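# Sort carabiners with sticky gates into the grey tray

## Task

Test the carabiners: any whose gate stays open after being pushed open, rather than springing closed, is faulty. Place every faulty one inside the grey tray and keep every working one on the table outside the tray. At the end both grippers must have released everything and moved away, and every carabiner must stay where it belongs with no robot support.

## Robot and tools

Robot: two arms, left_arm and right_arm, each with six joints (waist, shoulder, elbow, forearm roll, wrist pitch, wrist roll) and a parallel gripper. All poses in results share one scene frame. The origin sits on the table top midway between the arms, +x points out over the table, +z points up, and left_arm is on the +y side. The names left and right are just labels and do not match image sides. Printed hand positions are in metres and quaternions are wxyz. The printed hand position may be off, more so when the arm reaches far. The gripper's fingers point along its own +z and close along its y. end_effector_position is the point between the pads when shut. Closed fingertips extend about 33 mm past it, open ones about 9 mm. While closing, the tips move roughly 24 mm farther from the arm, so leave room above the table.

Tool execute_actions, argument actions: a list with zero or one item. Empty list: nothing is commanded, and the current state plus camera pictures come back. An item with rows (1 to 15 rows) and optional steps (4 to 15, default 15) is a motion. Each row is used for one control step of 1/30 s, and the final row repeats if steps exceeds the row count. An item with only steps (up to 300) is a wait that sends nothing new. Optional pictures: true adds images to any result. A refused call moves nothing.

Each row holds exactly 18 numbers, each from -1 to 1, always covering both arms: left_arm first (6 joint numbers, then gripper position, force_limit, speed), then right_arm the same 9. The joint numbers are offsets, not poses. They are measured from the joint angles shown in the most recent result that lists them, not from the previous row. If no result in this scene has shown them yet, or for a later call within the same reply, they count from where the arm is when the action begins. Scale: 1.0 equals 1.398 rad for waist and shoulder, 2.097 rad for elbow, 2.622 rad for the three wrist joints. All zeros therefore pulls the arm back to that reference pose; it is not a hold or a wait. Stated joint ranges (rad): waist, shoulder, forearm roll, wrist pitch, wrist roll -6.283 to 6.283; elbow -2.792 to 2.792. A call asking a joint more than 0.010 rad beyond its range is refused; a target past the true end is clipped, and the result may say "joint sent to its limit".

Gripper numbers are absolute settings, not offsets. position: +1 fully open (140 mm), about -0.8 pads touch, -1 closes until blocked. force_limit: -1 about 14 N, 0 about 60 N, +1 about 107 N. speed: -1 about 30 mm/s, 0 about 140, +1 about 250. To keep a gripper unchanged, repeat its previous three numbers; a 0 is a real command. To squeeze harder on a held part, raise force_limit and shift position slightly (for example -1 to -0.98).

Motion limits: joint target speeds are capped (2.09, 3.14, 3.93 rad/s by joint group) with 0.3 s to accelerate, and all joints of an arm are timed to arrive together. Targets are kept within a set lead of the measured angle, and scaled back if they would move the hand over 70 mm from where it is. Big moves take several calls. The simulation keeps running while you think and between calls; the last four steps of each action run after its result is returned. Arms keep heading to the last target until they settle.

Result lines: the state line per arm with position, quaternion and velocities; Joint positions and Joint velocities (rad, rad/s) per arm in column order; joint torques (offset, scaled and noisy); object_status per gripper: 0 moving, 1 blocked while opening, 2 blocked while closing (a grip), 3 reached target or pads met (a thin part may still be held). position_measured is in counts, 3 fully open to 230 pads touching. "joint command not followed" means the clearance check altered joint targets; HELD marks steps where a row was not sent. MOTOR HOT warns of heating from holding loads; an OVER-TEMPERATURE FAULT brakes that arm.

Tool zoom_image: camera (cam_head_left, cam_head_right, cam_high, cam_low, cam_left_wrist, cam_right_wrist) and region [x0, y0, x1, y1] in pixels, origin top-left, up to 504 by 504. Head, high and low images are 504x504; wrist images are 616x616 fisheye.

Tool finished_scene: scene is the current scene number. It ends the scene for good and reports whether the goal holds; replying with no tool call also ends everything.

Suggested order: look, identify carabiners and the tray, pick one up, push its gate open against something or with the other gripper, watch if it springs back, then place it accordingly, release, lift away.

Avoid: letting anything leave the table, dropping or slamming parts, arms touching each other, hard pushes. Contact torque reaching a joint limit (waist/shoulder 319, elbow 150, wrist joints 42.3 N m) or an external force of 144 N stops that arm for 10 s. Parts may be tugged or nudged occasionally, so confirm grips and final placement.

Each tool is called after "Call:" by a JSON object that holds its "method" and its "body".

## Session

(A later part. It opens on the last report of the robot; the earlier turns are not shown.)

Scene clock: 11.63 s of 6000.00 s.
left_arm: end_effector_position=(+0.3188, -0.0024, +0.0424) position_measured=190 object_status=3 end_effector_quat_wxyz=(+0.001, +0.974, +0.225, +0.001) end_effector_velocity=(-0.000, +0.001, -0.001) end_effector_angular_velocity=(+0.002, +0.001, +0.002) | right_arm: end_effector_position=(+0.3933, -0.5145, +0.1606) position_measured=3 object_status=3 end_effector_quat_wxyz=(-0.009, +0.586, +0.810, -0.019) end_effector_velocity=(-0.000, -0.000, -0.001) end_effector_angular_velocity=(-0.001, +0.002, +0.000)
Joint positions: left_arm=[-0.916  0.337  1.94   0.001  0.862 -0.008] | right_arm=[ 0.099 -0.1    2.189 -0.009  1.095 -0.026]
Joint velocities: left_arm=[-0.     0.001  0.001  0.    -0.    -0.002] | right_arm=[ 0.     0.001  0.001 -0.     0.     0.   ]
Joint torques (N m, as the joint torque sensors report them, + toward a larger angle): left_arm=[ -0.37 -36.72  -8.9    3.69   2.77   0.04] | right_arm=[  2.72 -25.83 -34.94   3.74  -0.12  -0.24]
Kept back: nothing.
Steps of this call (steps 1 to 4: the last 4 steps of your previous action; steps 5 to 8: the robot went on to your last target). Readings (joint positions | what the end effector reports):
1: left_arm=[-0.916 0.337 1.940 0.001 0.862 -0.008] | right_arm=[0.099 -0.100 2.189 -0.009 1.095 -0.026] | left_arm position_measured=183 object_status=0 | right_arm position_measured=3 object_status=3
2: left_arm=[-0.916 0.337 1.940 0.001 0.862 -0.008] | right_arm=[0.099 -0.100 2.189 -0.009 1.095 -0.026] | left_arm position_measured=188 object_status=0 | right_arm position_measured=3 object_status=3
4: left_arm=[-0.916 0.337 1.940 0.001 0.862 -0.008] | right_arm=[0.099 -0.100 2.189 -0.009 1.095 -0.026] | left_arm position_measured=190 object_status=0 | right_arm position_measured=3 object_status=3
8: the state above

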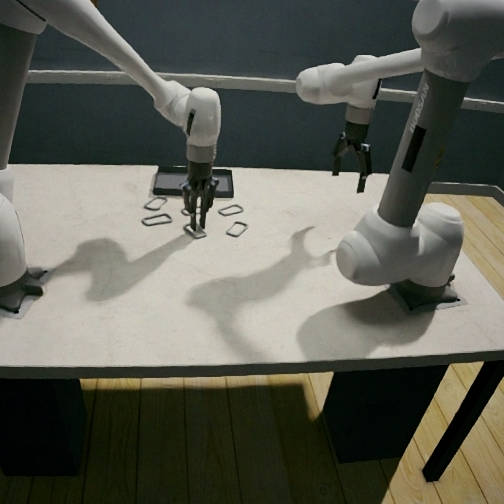

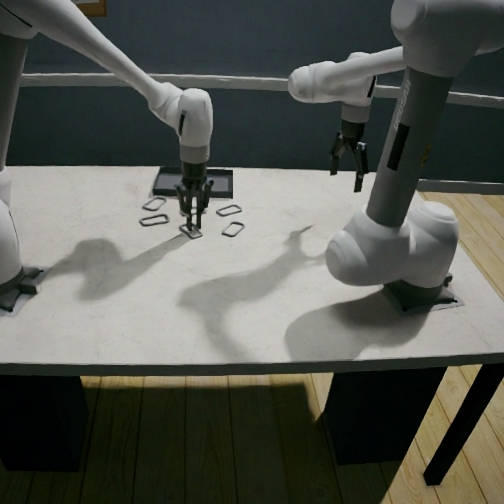

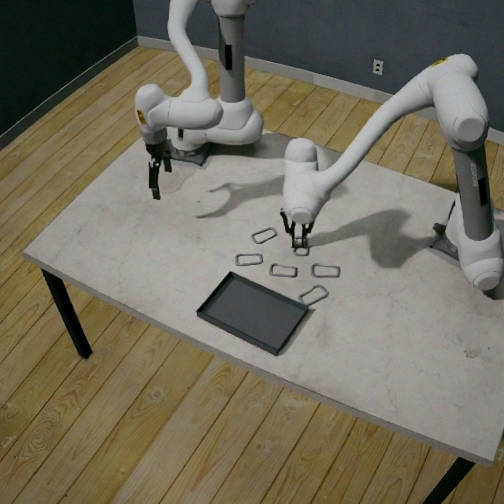

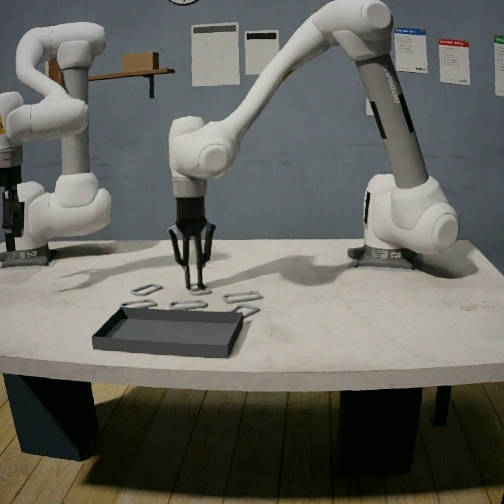

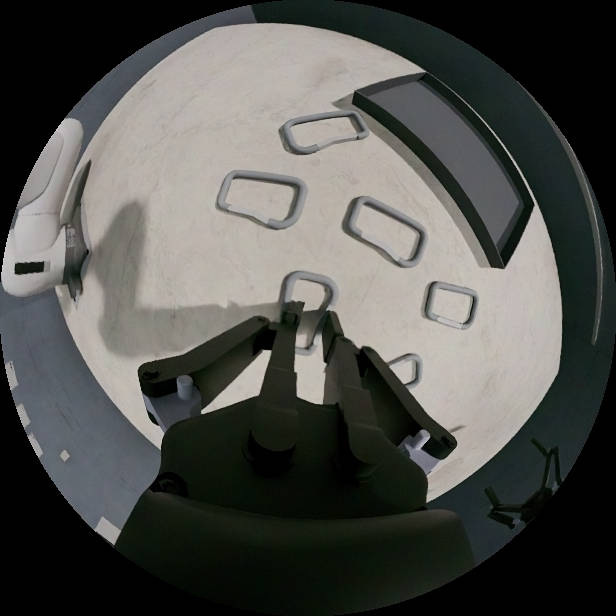

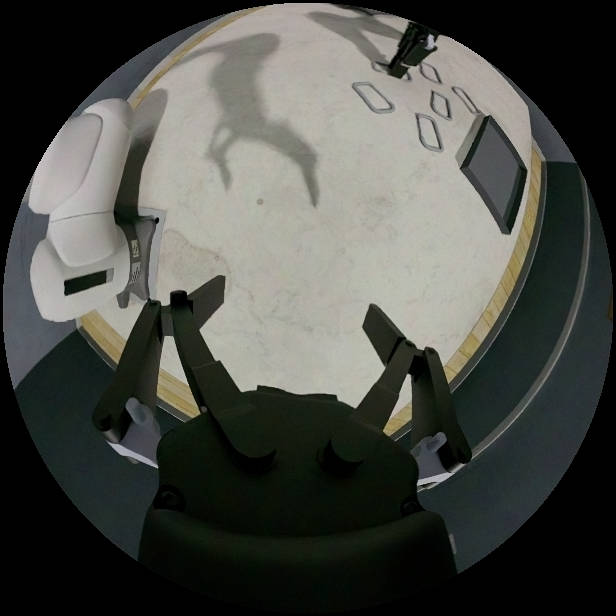

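Call:
{"method": "execute_actions", "body": {"actions": [{"rows":[[0,-0.002,-0.001,0,0.0015,0,0.36,-0.3,-0.6,0,0,0,0,0,0,1,0,0],[0,-0.002,-0.001,0,0.0015,0,0.36,-0.3,-0.6,0,0,0,0,0,0,1,0,0],[0,-0.002,-0.001,0,0.0015,0,0.36,-0.3,-0.6,0,0,0,0,0,0,1,0,0],[0,-0.002,-0.001,0,0.0015,0,0.36,-0.3,-0.6,0,0,0,0,0,0,1,0,0],[0,-0.002,-0.001,0,0.0015,0,0.36,-0.3,-0.6,0,0,0,0,0,0,1,0,0],[0,-0.002,-0.001,0,0.0015,0,0.36,-0.3,-0.6,0,0,0,0,0,0,1,0,0],[0,-0.002,-0.001,0,0.0015,0,0.36,-0.3,-0.3,0,0,0,0,0,0,1,0,0],[0,-0.002,-0.001,0,0.0015,0,0.36,-0.3,-0.3,0,0,0,0,0,0,1,0,0],[0,-0.002,-0.001,0,0.0015,0,0.36,-0.3,-0.3,0,0,0,0,0,0,1,0,0],[0,-0.019,-0.008,0,0.0165,0,0.36,-0.3,-0.3,0,0,0,0,0,0,1,0,0]],"steps":15}]}}

Call:
{"method": "execute_actions", "body": {"actions": [{"steps":14}], "pictures": true}}

Call:
{"method": "zoom_image", "body": {"camera": "cam_left_wrist", "region": [220, 160, 500, 380]}}

Scene clock: 12.33 s of 6000.00 s.
left_arm: end_effector_position=(+0.3189, -0.0025, +0.0477) position_measured=146 object_status=0 end_effector_quat_wxyz=(+0.001, +0.974, +0.225, +0.001) end_effector_velocity=(-0.006, +0.013, +0.146) end_effector_angular_velocity=(+0.036, +0.016, -0.002) | right_arm: end_effector_position=(+0.3933, -0.5145, +0.1606) position_measured=3 object_status=3 end_effector_quat_wxyz=(-0.009, +0.586, +0.810, -0.019) end_effector_velocity=(-0.000, +0.000, +0.000) end_effector_angular_velocity=(-0.000, -0.001, +0.001)
Joint positions: left_arm=[-0.916  0.331  1.936  0.001  0.872 -0.008] | right_arm=[ 0.099 -0.1    2.189 -0.009  1.095 -0.026]
Joint velocities: left_arm=[-0.    -0.164 -0.099  0.001  0.302  0.001] | right_arm=[ 0.001 -0.001  0.    -0.001  0.     0.   ]
Joint torques (N m, as the joint torque sensors report them, + toward a larger angle): left_arm=[   3.34 -105.63  -42.89    6.03    0.08    0.08] | right_arm=[  3.78 -25.32 -33.86   3.99  -0.25  -0.3 ]
Steps of this call (steps 1 to 10: the robot went on to your last target; steps 11 to 21: the first 11 steps of this action). Readings (joint positions | what the end effector reports):
11: left_arm=[-0.916 0.337 1.940 0.001 0.862 -0.008] | right_arm=[0.099 -0.100 2.189 -0.009 1.095 -0.026] | left_arm position_measured=190 object_status=0 | right_arm position_measured=3 object_status=3
12: left_arm=[-0.916 0.337 1.940 0.001 0.864 -0.008] | right_arm=[0.099 -0.100 2.189 -0.009 1.095 -0.026] | left_arm position_measured=188 object_status=0 | right_arm position_measured=3 object_status=3
14: left_arm=[-0.916 0.336 1.939 0.001 0.865 -0.008] | right_arm=[0.099 -0.100 2.189 -0.009 1.095 -0.026] | left_arm position_measured=180 object_status=0 | right_arm position_measured=3 object_status=3
18: left_arm=[-0.916 0.334 1.938 0.001 0.866 -0.008] | right_arm=[0.099 -0.100 2.189 -0.009 1.095 -0.026] | left_arm position_measured=164 object_status=0 | right_arm position_measured=3 object_status=3
21: the state above

Scene clock: 12.80 s of 6000.00 s.
left_arm: end_effector_position=(+0.3187, -0.0021, +0.0664) position_measured=84 object_status=0 end_effector_quat_wxyz=(+0.001, +0.974, +0.225, +0.001) end_effector_velocity=(-0.000, -0.000, +0.001) end_effector_angular_velocity=(-0.001, -0.000, -0.001) | right_arm: end_effector_position=(+0.3933, -0.5145, +0.1606) position_measured=3 object_status=3 end_effector_quat_wxyz=(-0.009, +0.586, +0.810, -0.019) end_effector_velocity=(-0.000, -0.000, -0.001) end_effector_angular_velocity=(-0.000, +0.002, +0.000)
Joint positions: left_arm=[-0.916  0.31   1.923  0.001  0.905 -0.008] | right_arm=[ 0.099 -0.1    2.189 -0.009  1.095 -0.026]
Joint velocities: left_arm=[-0.    -0.001 -0.    -0.     0.001  0.001] | right_arm=[-0.001  0.001  0.     0.     0.    -0.001]
Joint torques (N m, as the joint torque sensors report them, + toward a larger angle): left_arm=[ -0.3  -64.93 -31.05   4.31   0.03   0.05] | right_arm=[  2.52 -25.05 -34.55   3.92   0.03  -0.28]
Kept back: nothing.
Steps of this call (steps 1 to 4: the last 4 steps of your previous action; steps 5 to 14: the robot went on to your last target). Readings (joint positions | what the end effector reports):
1: left_arm=[-0.916 0.324 1.932 0.001 0.883 -0.008] | right_arm=[0.099 -0.100 2.189 -0.009 1.095 -0.026] | left_arm position_measured=141 object_status=0 | right_arm position_measured=3 object_status=3
2: left_arm=[-0.916 0.318 1.928 0.001 0.892 -0.008] | right_arm=[0.099 -0.100 2.189 -0.009 1.095 -0.026] | left_arm position_measured=135 object_status=0 | right_arm position_measured=3 object_status=3
4: left_arm=[-0.916 0.313 1.925 0.001 0.901 -0.008] | right_arm=[0.099 -0.100 2.189 -0.009 1.095 -0.026] | left_arm position_measured=123 object_status=0 | right_arm position_measured=3 object_status=3
8: left_arm=[-0.916 0.311 1.923 0.001 0.905 -0.008] | right_arm=[0.099 -0.100 2.189 -0.009 1.095 -0.026] | left_arm position_measured=100 object_status=0 | right_arm position_measured=3 object_status=3
14: the state above

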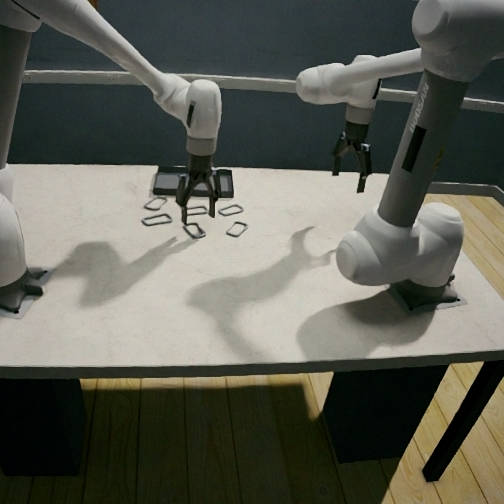

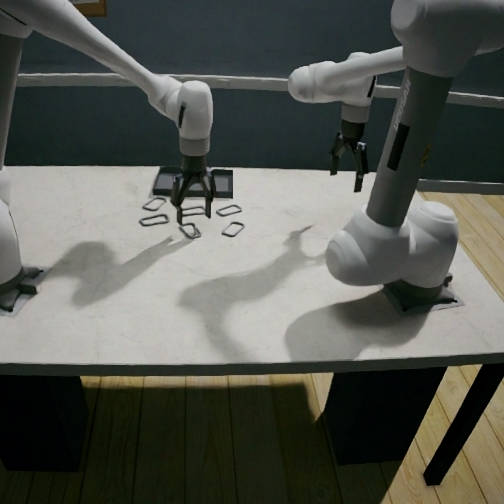

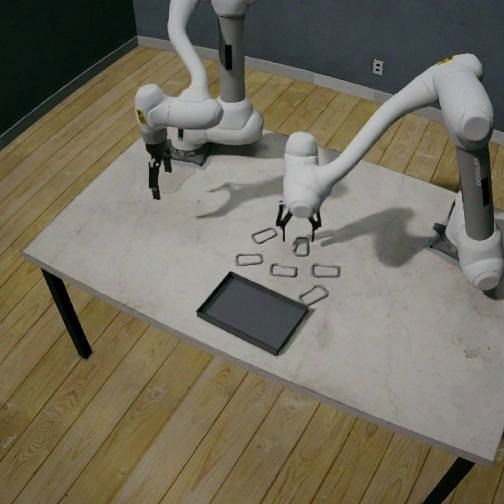

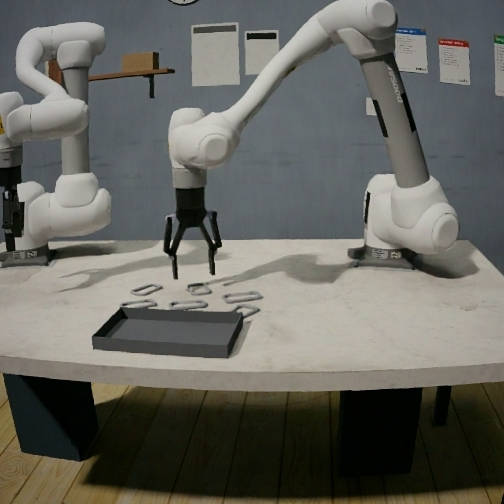

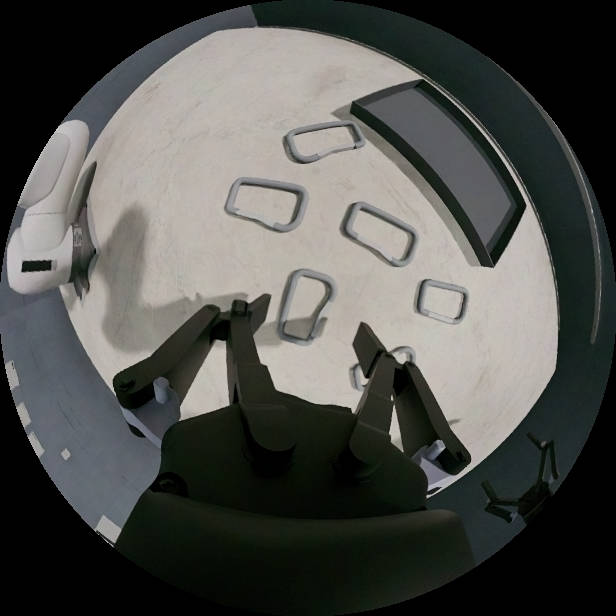

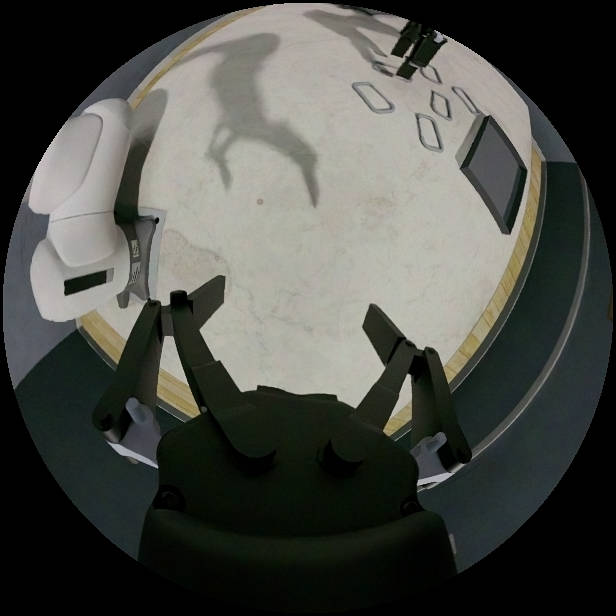

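Region (220, 160, 500, 380) of cam_left_wrist's 616x616 image, scaled by 1.800, with more detail than that image has; it fills the top 396 rows of this view, and the rest is white.

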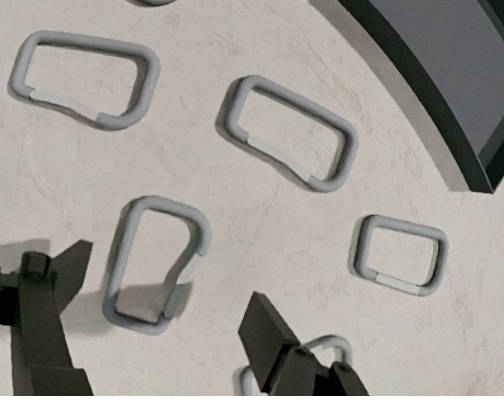

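Call:
{"method": "execute_actions", "body": {"actions": [{"rows":[[-0.0683,0.12,-0.1206,0,0.0338,0.336,0.3,-0.3,0,0,0,0,0,0,0,1,0,0]],"steps":15}]}}

Call:
{"method": "execute_actions", "body": {"actions": [{"steps":12}], "pictures": true}}

Scene clock: 13.73 s of 6000.00 s.
left_arm: end_effector_position=(+0.3146, -0.0894, +0.0668) position_measured=91 object_status=0 end_effector_quat_wxyz=(-0.000, +0.998, -0.071, +0.000) end_effector_velocity=(-0.036, -0.326, -0.004) end_effector_angular_velocity=(+0.004, +0.002, -2.271) | right_arm: end_effector_position=(+0.3933, -0.5145, +0.1606) position_measured=3 object_status=3 end_effector_quat_wxyz=(-0.009, +0.586, +0.810, -0.019) end_effector_velocity=(-0.000, -0.000, -0.001) end_effector_angular_velocity=(-0.000, +0.002, -0.000)
Joint positions: left_arm=[-0.974  0.414  1.768  0.001  0.96   0.529] | right_arm=[ 0.099 -0.1    2.189 -0.009  1.095 -0.026]
Joint velocities: left_arm=[-0.221  0.384 -0.585 -0.     0.205  2.049] | right_arm=[-0.     0.002  0.     0.     0.    -0.   ]
Joint torques (N m, as the joint torque sensors report them, + toward a larger angle): left_arm=[  0.04 -73.59 -31.45   4.35  -0.01   0.21] | right_arm=[  3.11 -25.1  -34.01   3.81  -0.09  -0.12]
Steps of this call (steps 1 to 17: the robot went on to your last target; steps 18 to 28: the first 11 steps of this action). Readings (joint positions | what the end effector reports):
18: left_arm=[-0.916 0.310 1.923 0.001 0.905 -0.008] | right_arm=[0.099 -0.100 2.189 -0.009 1.095 -0.026] | left_arm position_measured=84 object_status=0 | right_arm position_measured=3 object_status=3
19: left_arm=[-0.916 0.312 1.921 0.001 0.906 -0.001] | right_arm=[0.099 -0.100 2.189 -0.009 1.095 -0.026] | left_arm position_measured=86 object_status=0 | right_arm position_measured=3 object_status=3
21: left_arm=[-0.922 0.324 1.905 0.001 0.912 0.055] | right_arm=[0.099 -0.100 2.189 -0.009 1.095 -0.026] | left_arm position_measured=91 object_status=0 | right_arm position_measured=3 object_status=3
25: left_arm=[-0.951 0.375 1.828 0.001 0.939 0.318] | right_arm=[0.099 -0.100 2.189 -0.009 1.095 -0.026] | left_arm position_measured=91 object_status=0 | right_arm position_measured=3 object_status=3
28: the state above

Scene clock: 14.13 s of 6000.00 s.
left_arm: end_effector_position=(+0.3067, -0.1434, +0.0653) position_measured=91 object_status=3 end_effector_quat_wxyz=(-0.000, +0.966, -0.258, +0.000) end_effector_velocity=(-0.000, -0.002, +0.000) end_effector_angular_velocity=(-0.001, +0.000, -0.011) | right_arm: end_effector_position=(+0.3933, -0.5145, +0.1606) position_measured=3 object_status=3 end_effector_quat_wxyz=(-0.009, +0.586, +0.810, -0.019) end_effector_velocity=(-0.000, -0.000, +0.000) end_effector_angular_velocity=(-0.001, -0.001, +0.001)
Joint positions: left_arm=[-1.011  0.478  1.671  0.001  0.994  0.872] | right_arm=[ 0.099 -0.1    2.189 -0.009  1.095 -0.026]
Joint velocities: left_arm=[-0.001  0.002 -0.004 -0.     0.001  0.01 ] | right_arm=[ 0.    -0.001  0.    -0.001 -0.    -0.   ]
Joint torques (N m, as the joint torque sensors report them, + toward a larger angle): left_arm=[  0.41 -83.84 -32.24   4.48   0.21   0.01] | right_arm=[  3.04 -26.55 -34.65   4.23  -0.04  -0.23]
Kept back: nothing.
Steps of this call (steps 1 to 4: the last 4 steps of your previous action; steps 5 to 12: the robot went on to your last target). Readings (joint positions | what the end effector reports):
1: left_arm=[-0.982 0.427 1.749 0.001 0.966 0.598] | right_arm=[0.099 -0.100 2.189 -0.009 1.095 -0.026] | left_arm position_measured=91 object_status=0 | right_arm position_measured=3 object_status=3
2: left_arm=[-0.989 0.439 1.730 0.001 0.973 0.664] | right_arm=[0.099 -0.100 2.189 -0.009 1.095 -0.026] | left_arm position_measured=91 object_status=0 | right_arm position_measured=3 object_status=3
4: left_arm=[-1.001 0.460 1.699 0.001 0.984 0.773] | right_arm=[0.099 -0.100 2.189 -0.009 1.095 -0.026] | left_arm position_measured=91 object_status=3 | right_arm position_measured=3 object_status=3
8: left_arm=[-1.011 0.477 1.672 0.001 0.993 0.867] | right_arm=[0.099 -0.100 2.189 -0.009 1.095 -0.026] | left_arm position_measured=91 object_status=3 | right_arm position_measured=3 object_status=3
12: the state above

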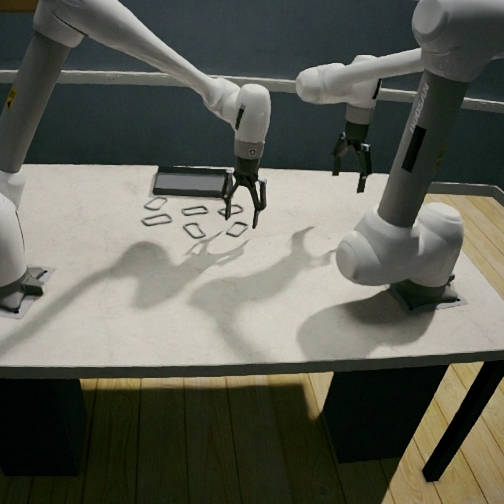

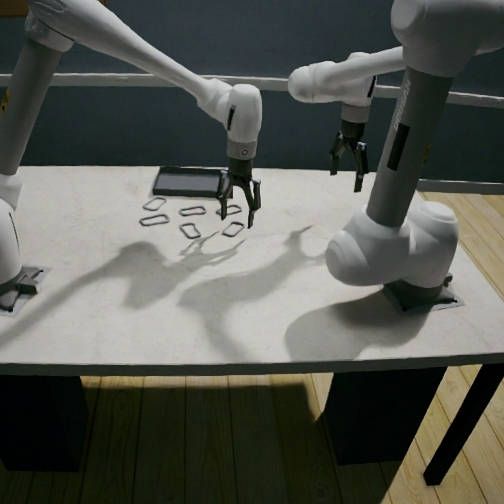

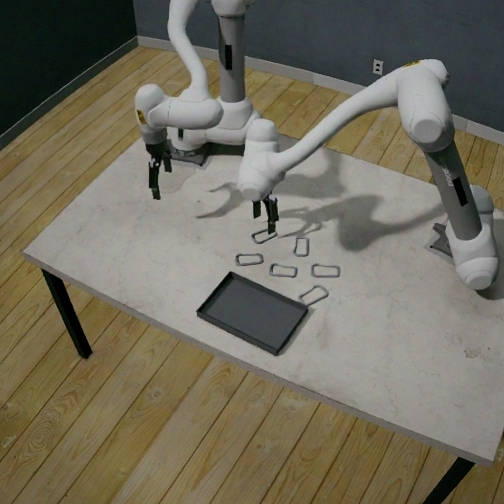

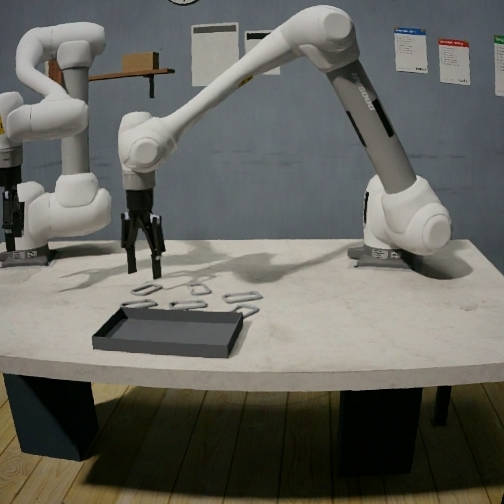

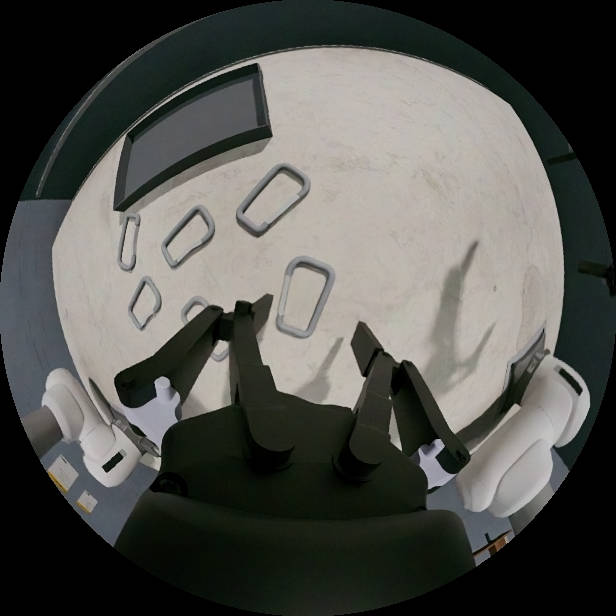

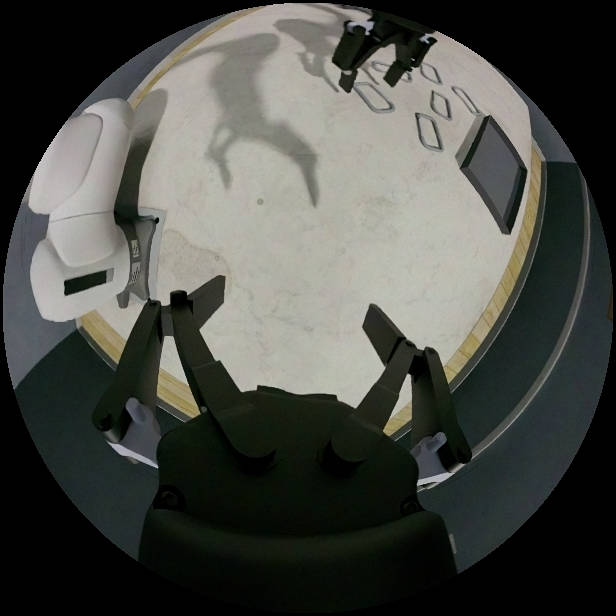

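Call:
{"method": "execute_actions", "body": {"actions": [{"rows":[[0.0175,0.004,0.0024,0,-0.005,0.0103,0.3,-0.3,0,0,0,0,0,0,0,1,0,0],[0.0175,0.004,0.0024,0,-0.005,0.0103,0.3,-0.3,0,0,0,0,0,0,0,1,0,0],[0.0175,0.004,0.0024,0,-0.005,0.0103,0.3,-0.3,0,0,0,0,0,0,0,1,0,0],[0.0175,0.004,0.0024,0,-0.005,0.0103,0.3,-0.3,0,0,0,0,0,0,0,1,0,0],[0.0175,0.0166,0.0062,0,-0.0144,0.0103,0.3,-0.3,0,0,0,0,0,0,0,1,0,0]],"steps":15}]}}

Call:
{"method": "execute_actions", "body": {"actions": [{"steps":5}]}}

Call:
{"method": "execute_actions", "body": {"actions": [{"rows":[[0,0,0,0,0,0,-0.2,-0.3,0,0,0,0,0,0,0,1,0,0]],"steps":12}]}}

Call:
{"method": "execute_actions", "body": {"actions": [{"rows":[[0,-0.0025,-0.0007,0,0.0012,0,-0.2,-0.3,0,0,0,0,0,0,0,1,0,0],[0,-0.0025,-0.0007,0,0.0012,0,-0.2,-0.3,0,0,0,0,0,0,0,1,0,0],[0,-0.0025,-0.0007,0,0.0012,0,-0.2,-0.3,0,0,0,0,0,0,0,1,0,0],[0,-0.0025,-0.0007,0,0.0012,0,-0.2,-0.3,0,0,0,0,0,0,0,1,0,0],[0,-0.0025,-0.0007,0,0.0012,0,-0.48,-0.3,-0.5,0,0,0,0,0,0,1,0,0]],"steps":15}]}}

Call:
{"method": "execute_actions", "body": {"actions": [{"steps":8}], "pictures": true}}

Scene clock: 15.07 s of 6000.00 s.
left_arm: end_effector_position=(+0.3240, -0.1378, +0.0431) position_measured=91 object_status=3 end_effector_quat_wxyz=(+0.000, +0.966, -0.259, +0.000) end_effector_velocity=(+0.002, -0.001, -0.017) end_effector_angular_velocity=(-0.002, -0.001, -0.003) | right_arm: end_effector_position=(+0.3933, -0.5145, +0.1606) position_measured=3 object_status=3 end_effector_quat_wxyz=(-0.009, +0.586, +0.810, -0.019) end_effector_velocity=(-0.000, +0.000, -0.001) end_effector_angular_velocity=(-0.000, +0.002, -0.000)
Joint positions: left_arm=[-0.987  0.5    1.683  0.001  0.958  0.899] | right_arm=[ 0.099 -0.1    2.189 -0.009  1.095 -0.026]
Joint velocities: left_arm=[ 0.002  0.017  0.008 -0.    -0.028  0.005] | right_arm=[0.    0.001 0.001 0.    0.    0.   ]
Joint torques (N m, as the joint torque sensors report them, + toward a larger angle): left_arm=[ -1.25 -89.06 -33.59   4.6    0.15  -0.16] | right_arm=[  4.19 -22.5  -34.73   4.21  -0.34  -0.58]
Steps of this call (steps 1 to 17: the robot went on to your last target; steps 18 to 28: the first 11 steps of this action). Readings (joint positions | what the end effector reports):
18: left_arm=[-1.011 0.478 1.670 0.001 0.994 0.873] | right_arm=[0.099 -0.100 2.189 -0.009 1.095 -0.026] | left_arm position_measured=91 object_status=3 | right_arm position_measured=3 object_status=3
19: left_arm=[-1.008 0.479 1.671 0.001 0.993 0.876] | right_arm=[0.099 -0.100 2.189 -0.009 1.095 -0.026] | left_arm position_measured=91 object_status=3 | right_arm position_measured=3 object_status=3
21: left_arm=[-0.995 0.482 1.674 0.001 0.986 0.890] | right_arm=[0.099 -0.100 2.189 -0.009 1.095 -0.026] | left_arm position_measured=91 object_status=3 | right_arm position_measured=3 object_status=3
25: left_arm=[-0.988 0.495 1.681 0.001 0.965 0.898] | right_arm=[0.099 -0.100 2.189 -0.009 1.095 -0.026] | left_arm position_measured=91 object_status=3 | right_arm position_measured=3 object_status=3
28: the state above

Scene clock: 15.23 s of 6000.00 s.
left_arm: end_effector_position=(+0.3243, -0.1377, +0.0419) position_measured=91 object_status=3 end_effector_quat_wxyz=(+0.000, +0.966, -0.259, +0.000) end_effector_velocity=(-0.001, -0.000, -0.002) end_effector_angular_velocity=(+0.000, +0.000, -0.001) | right_arm: end_effector_position=(+0.3933, -0.5145, +0.1606) position_measured=3 object_status=3 end_effector_quat_wxyz=(-0.009, +0.586, +0.810, -0.019) end_effector_velocity=(+0.000, -0.000, -0.000) end_effector_angular_velocity=(-0.001, +0.001, +0.002)
Joint positions: left_arm=[-0.987  0.501  1.683  0.001  0.956  0.899] | right_arm=[ 0.099 -0.1    2.189 -0.009  1.095 -0.026]
Joint velocities: left_arm=[-0.001  0.002  0.001 -0.    -0.003  0.001] | right_arm=[ 0.     0.001 -0.    -0.001  0.    -0.001]
Joint torques (N m, as the joint torque sensors report them, + toward a larger angle): left_arm=[ -0.77 -80.2  -32.03   4.38   0.32   0.02] | right_arm=[  1.47 -25.98 -34.96   3.95   0.16  -0.37]
Kept back: nothing.
Steps of this call (steps 1 to 4: the last 4 steps of your previous action; step 5: the robot went on to your last target). Readings (joint positions | what the end effector reports):
1: left_arm=[-0.987 0.500 1.683 0.001 0.957 0.899] | right_arm=[0.099 -0.100 2.189 -0.009 1.095 -0.026] | left_arm position_measured=91 object_status=3 | right_arm position_measured=3 object_status=3
2: left_arm=[-0.987 0.501 1.683 0.001 0.957 0.899] | right_arm=[0.099 -0.100 2.189 -0.009 1.095 -0.026] | left_arm position_measured=91 object_status=3 | right_arm position_measured=3 object_status=3
4: left_arm=[-0.987 0.501 1.683 0.001 0.956 0.899] | right_arm=[0.099 -0.100 2.189 -0.009 1.095 -0.026] | left_arm position_measured=91 object_status=3 | right_arm position_measured=3 object_status=3
5: the state above

Scene clock: 15.50 s of 6000.00 s.
left_arm: end_effector_position=(+0.3243, -0.1377, +0.0419) position_measured=139 object_status=0 end_effector_quat_wxyz=(+0.000, +0.966, -0.259, +0.000) end_effector_velocity=(-0.001, -0.001, +0.001) end_effector_angular_velocity=(-0.001, +0.000, -0.002) | right_arm: end_effector_position=(+0.3933, -0.5145, +0.1606) position_measured=3 object_status=3 end_effector_quat_wxyz=(-0.009, +0.586, +0.810, -0.019) end_effector_velocity=(+0.000, +0.000, +0.000) end_effector_angular_velocity=(-0.000, -0.001, +0.000)
Joint positions: left_arm=[-0.987  0.501  1.683  0.001  0.956  0.899] | right_arm=[ 0.099 -0.1    2.189 -0.009  1.095 -0.026]
Joint velocities: left_arm=[-0.002 -0.001  0.    -0.001 -0.     0.001] | right_arm=[ 0. -0. -0. -0. -0.  0.]
Joint torques (N m, as the joint torque sensors report them, + toward a larger angle): left_arm=[ -0.22 -83.63 -32.43   4.29   0.14   0.  ] | right_arm=[  2.77 -25.12 -34.19   3.84   0.02  -0.2 ]
Steps of this call (steps 1 to 8: the first 8 steps of this action). Readings (joint positions | what the end effector reports):
1: left_arm=[-0.987 0.501 1.683 0.001 0.956 0.899] | right_arm=[0.099 -0.100 2.189 -0.009 1.095 -0.026] | left_arm position_measured=91 object_status=0 | right_arm position_measured=3 object_status=3
2: left_arm=[-0.987 0.501 1.683 0.001 0.956 0.899] | right_arm=[0.099 -0.100 2.189 -0.009 1.095 -0.026] | left_arm position_measured=94 object_status=0 | right_arm position_measured=3 object_status=3
4: left_arm=[-0.987 0.501 1.683 0.001 0.956 0.899] | right_arm=[0.099 -0.100 2.189 -0.009 1.095 -0.026] | left_arm position_measured=109 object_status=0 | right_arm position_measured=3 object_status=3
8: the state above

Scene clock: 16.00 s of 6000.00 s.
left_arm: end_effector_position=(+0.3244, -0.1380, +0.0451) position_measured=179 object_status=0 end_effector_quat_wxyz=(+0.001, +0.966, -0.259, +0.001) end_effector_velocity=(-0.002, -0.001, +0.001) end_effector_angular_velocity=(-0.001, -0.000, -0.002) | right_arm: end_effector_position=(+0.3933, -0.5145, +0.1606) position_measured=3 object_status=3 end_effector_quat_wxyz=(-0.009, +0.586, +0.810, -0.019) end_effector_velocity=(+0.001, +0.001, -0.001) end_effector_angular_velocity=(+0.000, +0.002, -0.000)
Joint positions: left_arm=[-0.987  0.498  1.682  0.001  0.959  0.899] | right_arm=[ 0.099 -0.1    2.189 -0.009  1.095 -0.026]
Joint velocities: left_arm=[-0.003 -0.002 -0.    -0.     0.001 -0.001] | right_arm=[ 0.     0.003 -0.001  0.001 -0.     0.   ]
Joint torques (N m, as the joint torque sensors report them, + toward a larger angle): left_arm=[  0.08 -80.74 -32.19   4.39   0.25   0.12] | right_arm=[  5.04 -27.48 -34.98   3.95  -0.2   -0.17]
Steps of this call (steps 1 to 4: the last 4 steps of your previous action; steps 5 to 15: the first 11 steps of this action, its rows measured from where the robot was after step 4). Readings (joint positions | what the end effector reports):
4: left_arm=[-0.987 0.501 1.683 0.001 0.956 0.899] | right_arm=[0.099 -0.100 2.189 -0.009 1.095 -0.026] | left_arm position_measured=154 object_status=0 | right_arm position_measured=3 object_status=3
5: left_arm=[-0.987 0.501 1.683 0.001 0.956 0.899] | right_arm=[0.099 -0.100 2.189 -0.009 1.095 -0.026] | left_arm position_measured=154 object_status=0 | right_arm position_measured=3 object_status=3
6: left_arm=[-0.987 0.500 1.683 0.001 0.956 0.899] | right_arm=[0.099 -0.100 2.189 -0.009 1.095 -0.026] | left_arm position_measured=154 object_status=0 | right_arm position_measured=3 object_status=3
8: left_arm=[-0.987 0.499 1.682 0.001 0.958 0.899] | right_arm=[0.099 -0.100 2.189 -0.009 1.095 -0.026] | left_arm position_measured=154 object_status=3 | right_arm position_measured=3 object_status=3
12: left_arm=[-0.987 0.498 1.682 0.001 0.959 0.899] | right_arm=[0.099 -0.100 2.189 -0.009 1.095 -0.026] | left_arm position_measured=165 object_status=0 | right_arm position_measured=3 object_status=3
15: the state above

Scene clock: 16.27 s of 6000.00 s.
left_arm: end_effector_position=(+0.3244, -0.1380, +0.0452) position_measured=190 object_status=3 end_effector_quat_wxyz=(+0.001, +0.966, -0.259, +0.001) end_effector_velocity=(-0.000, +0.000, -0.002) end_effector_angular_velocity=(+0.002, +0.000, -0.001) | right_arm: end_effector_position=(+0.3933, -0.5145, +0.1606) position_measured=3 object_status=3 end_effector_quat_wxyz=(-0.009, +0.586, +0.810, -0.019) end_effector_velocity=(+0.000, -0.000, -0.000) end_effector_angular_velocity=(-0.000, +0.000, +0.001)
Joint positions: left_arm=[-0.987  0.497  1.682  0.001  0.959  0.899] | right_arm=[ 0.099 -0.1    2.189 -0.009  1.095 -0.026]
Joint velocities: left_arm=[-0.001  0.002  0.     0.    -0.    -0.   ] | right_arm=[-0.001  0.     0.    -0.    -0.    -0.002]
Joint torques (N m, as the joint torque sensors report them, + toward a larger angle): left_arm=[ -0.17 -83.01 -32.9    4.39   0.04   0.04] | right_arm=[  3.81 -25.93 -34.72   3.88  -0.18  -0.2 ]
Kept back: nothing.
Steps of this call (steps 1 to 4: the last 4 steps of your previous action; steps 5 to 8: the robot went on to your last target). Readings (joint positions | what the end effector reports):
1: left_arm=[-0.987 0.498 1.682 0.001 0.959 0.899] | right_arm=[0.099 -0.100 2.189 -0.009 1.095 -0.026] | left_arm position_measured=183 object_status=0 | right_arm position_measured=3 object_status=3
2: left_arm=[-0.987 0.498 1.682 0.001 0.959 0.899] | right_arm=[0.099 -0.100 2.189 -0.009 1.095 -0.026] | left_arm position_measured=188 object_status=0 | right_arm position_measured=3 object_status=3
4: left_arm=[-0.987 0.498 1.682 0.001 0.959 0.899] | right_arm=[0.099 -0.100 2.189 -0.009 1.095 -0.026] | left_arm position_measured=190 object_status=0 | right_arm position_measured=3 object_status=3
8: the state above

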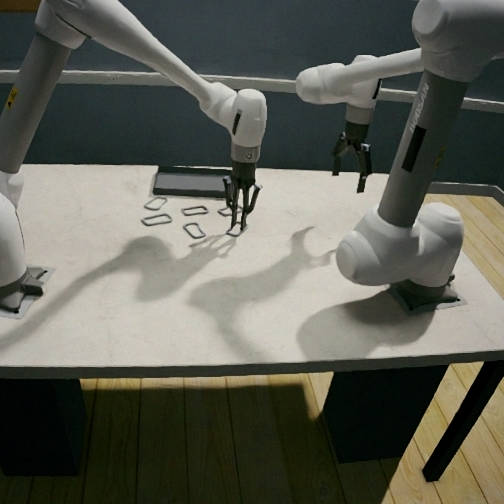

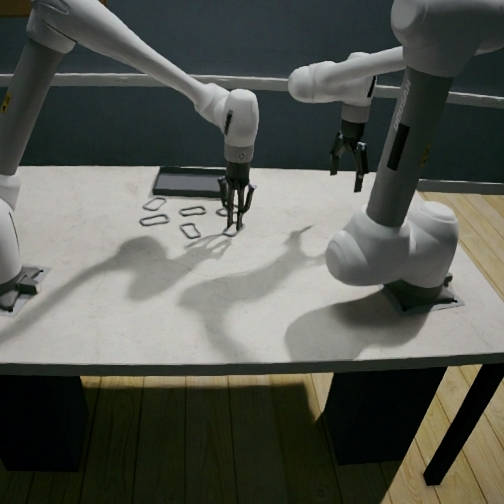

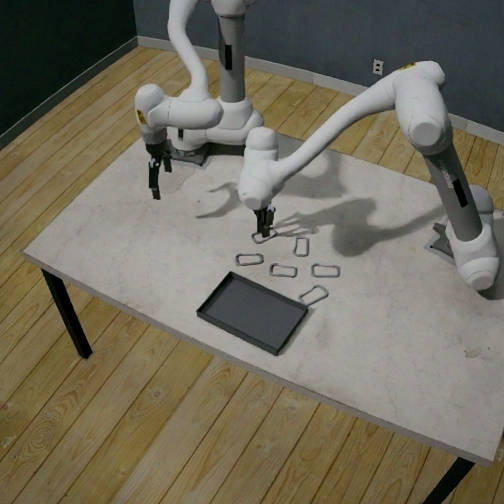

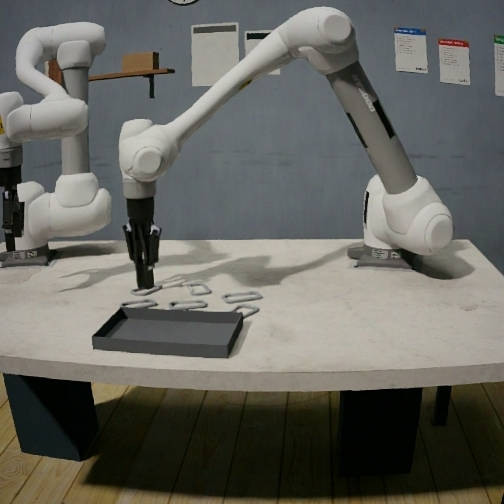

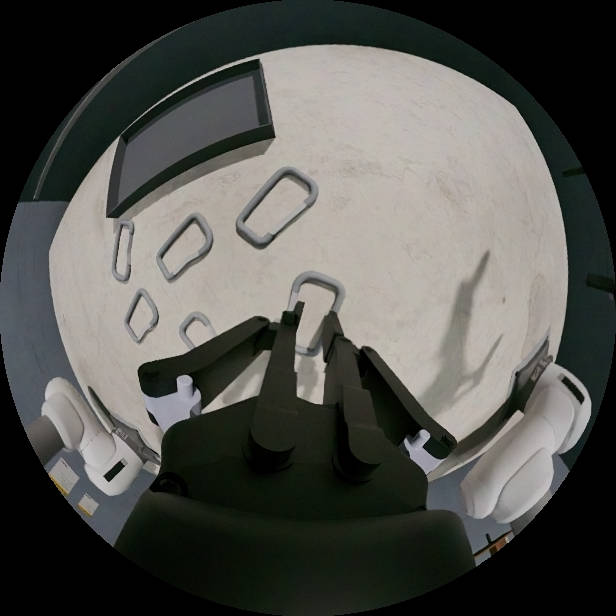

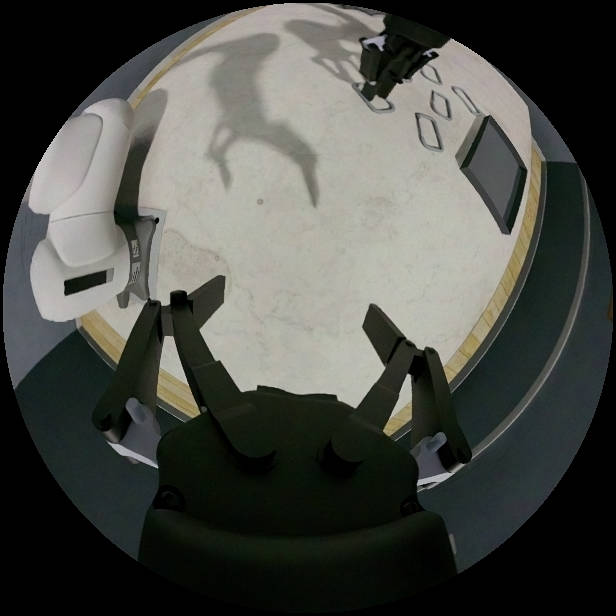

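Call:
{"method": "zoom_image", "body": {"camera": "cam_left_wrist", "region": [260, 250, 380, 370]}}

Region (260, 250, 380, 370) of cam_left_wrist's 616x616 image, scaled by 4.200, with more detail than that image has.

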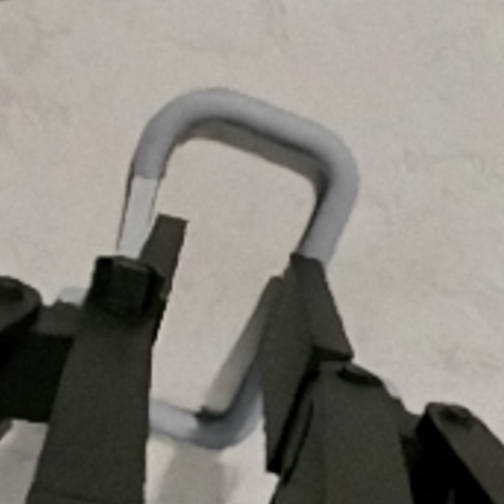

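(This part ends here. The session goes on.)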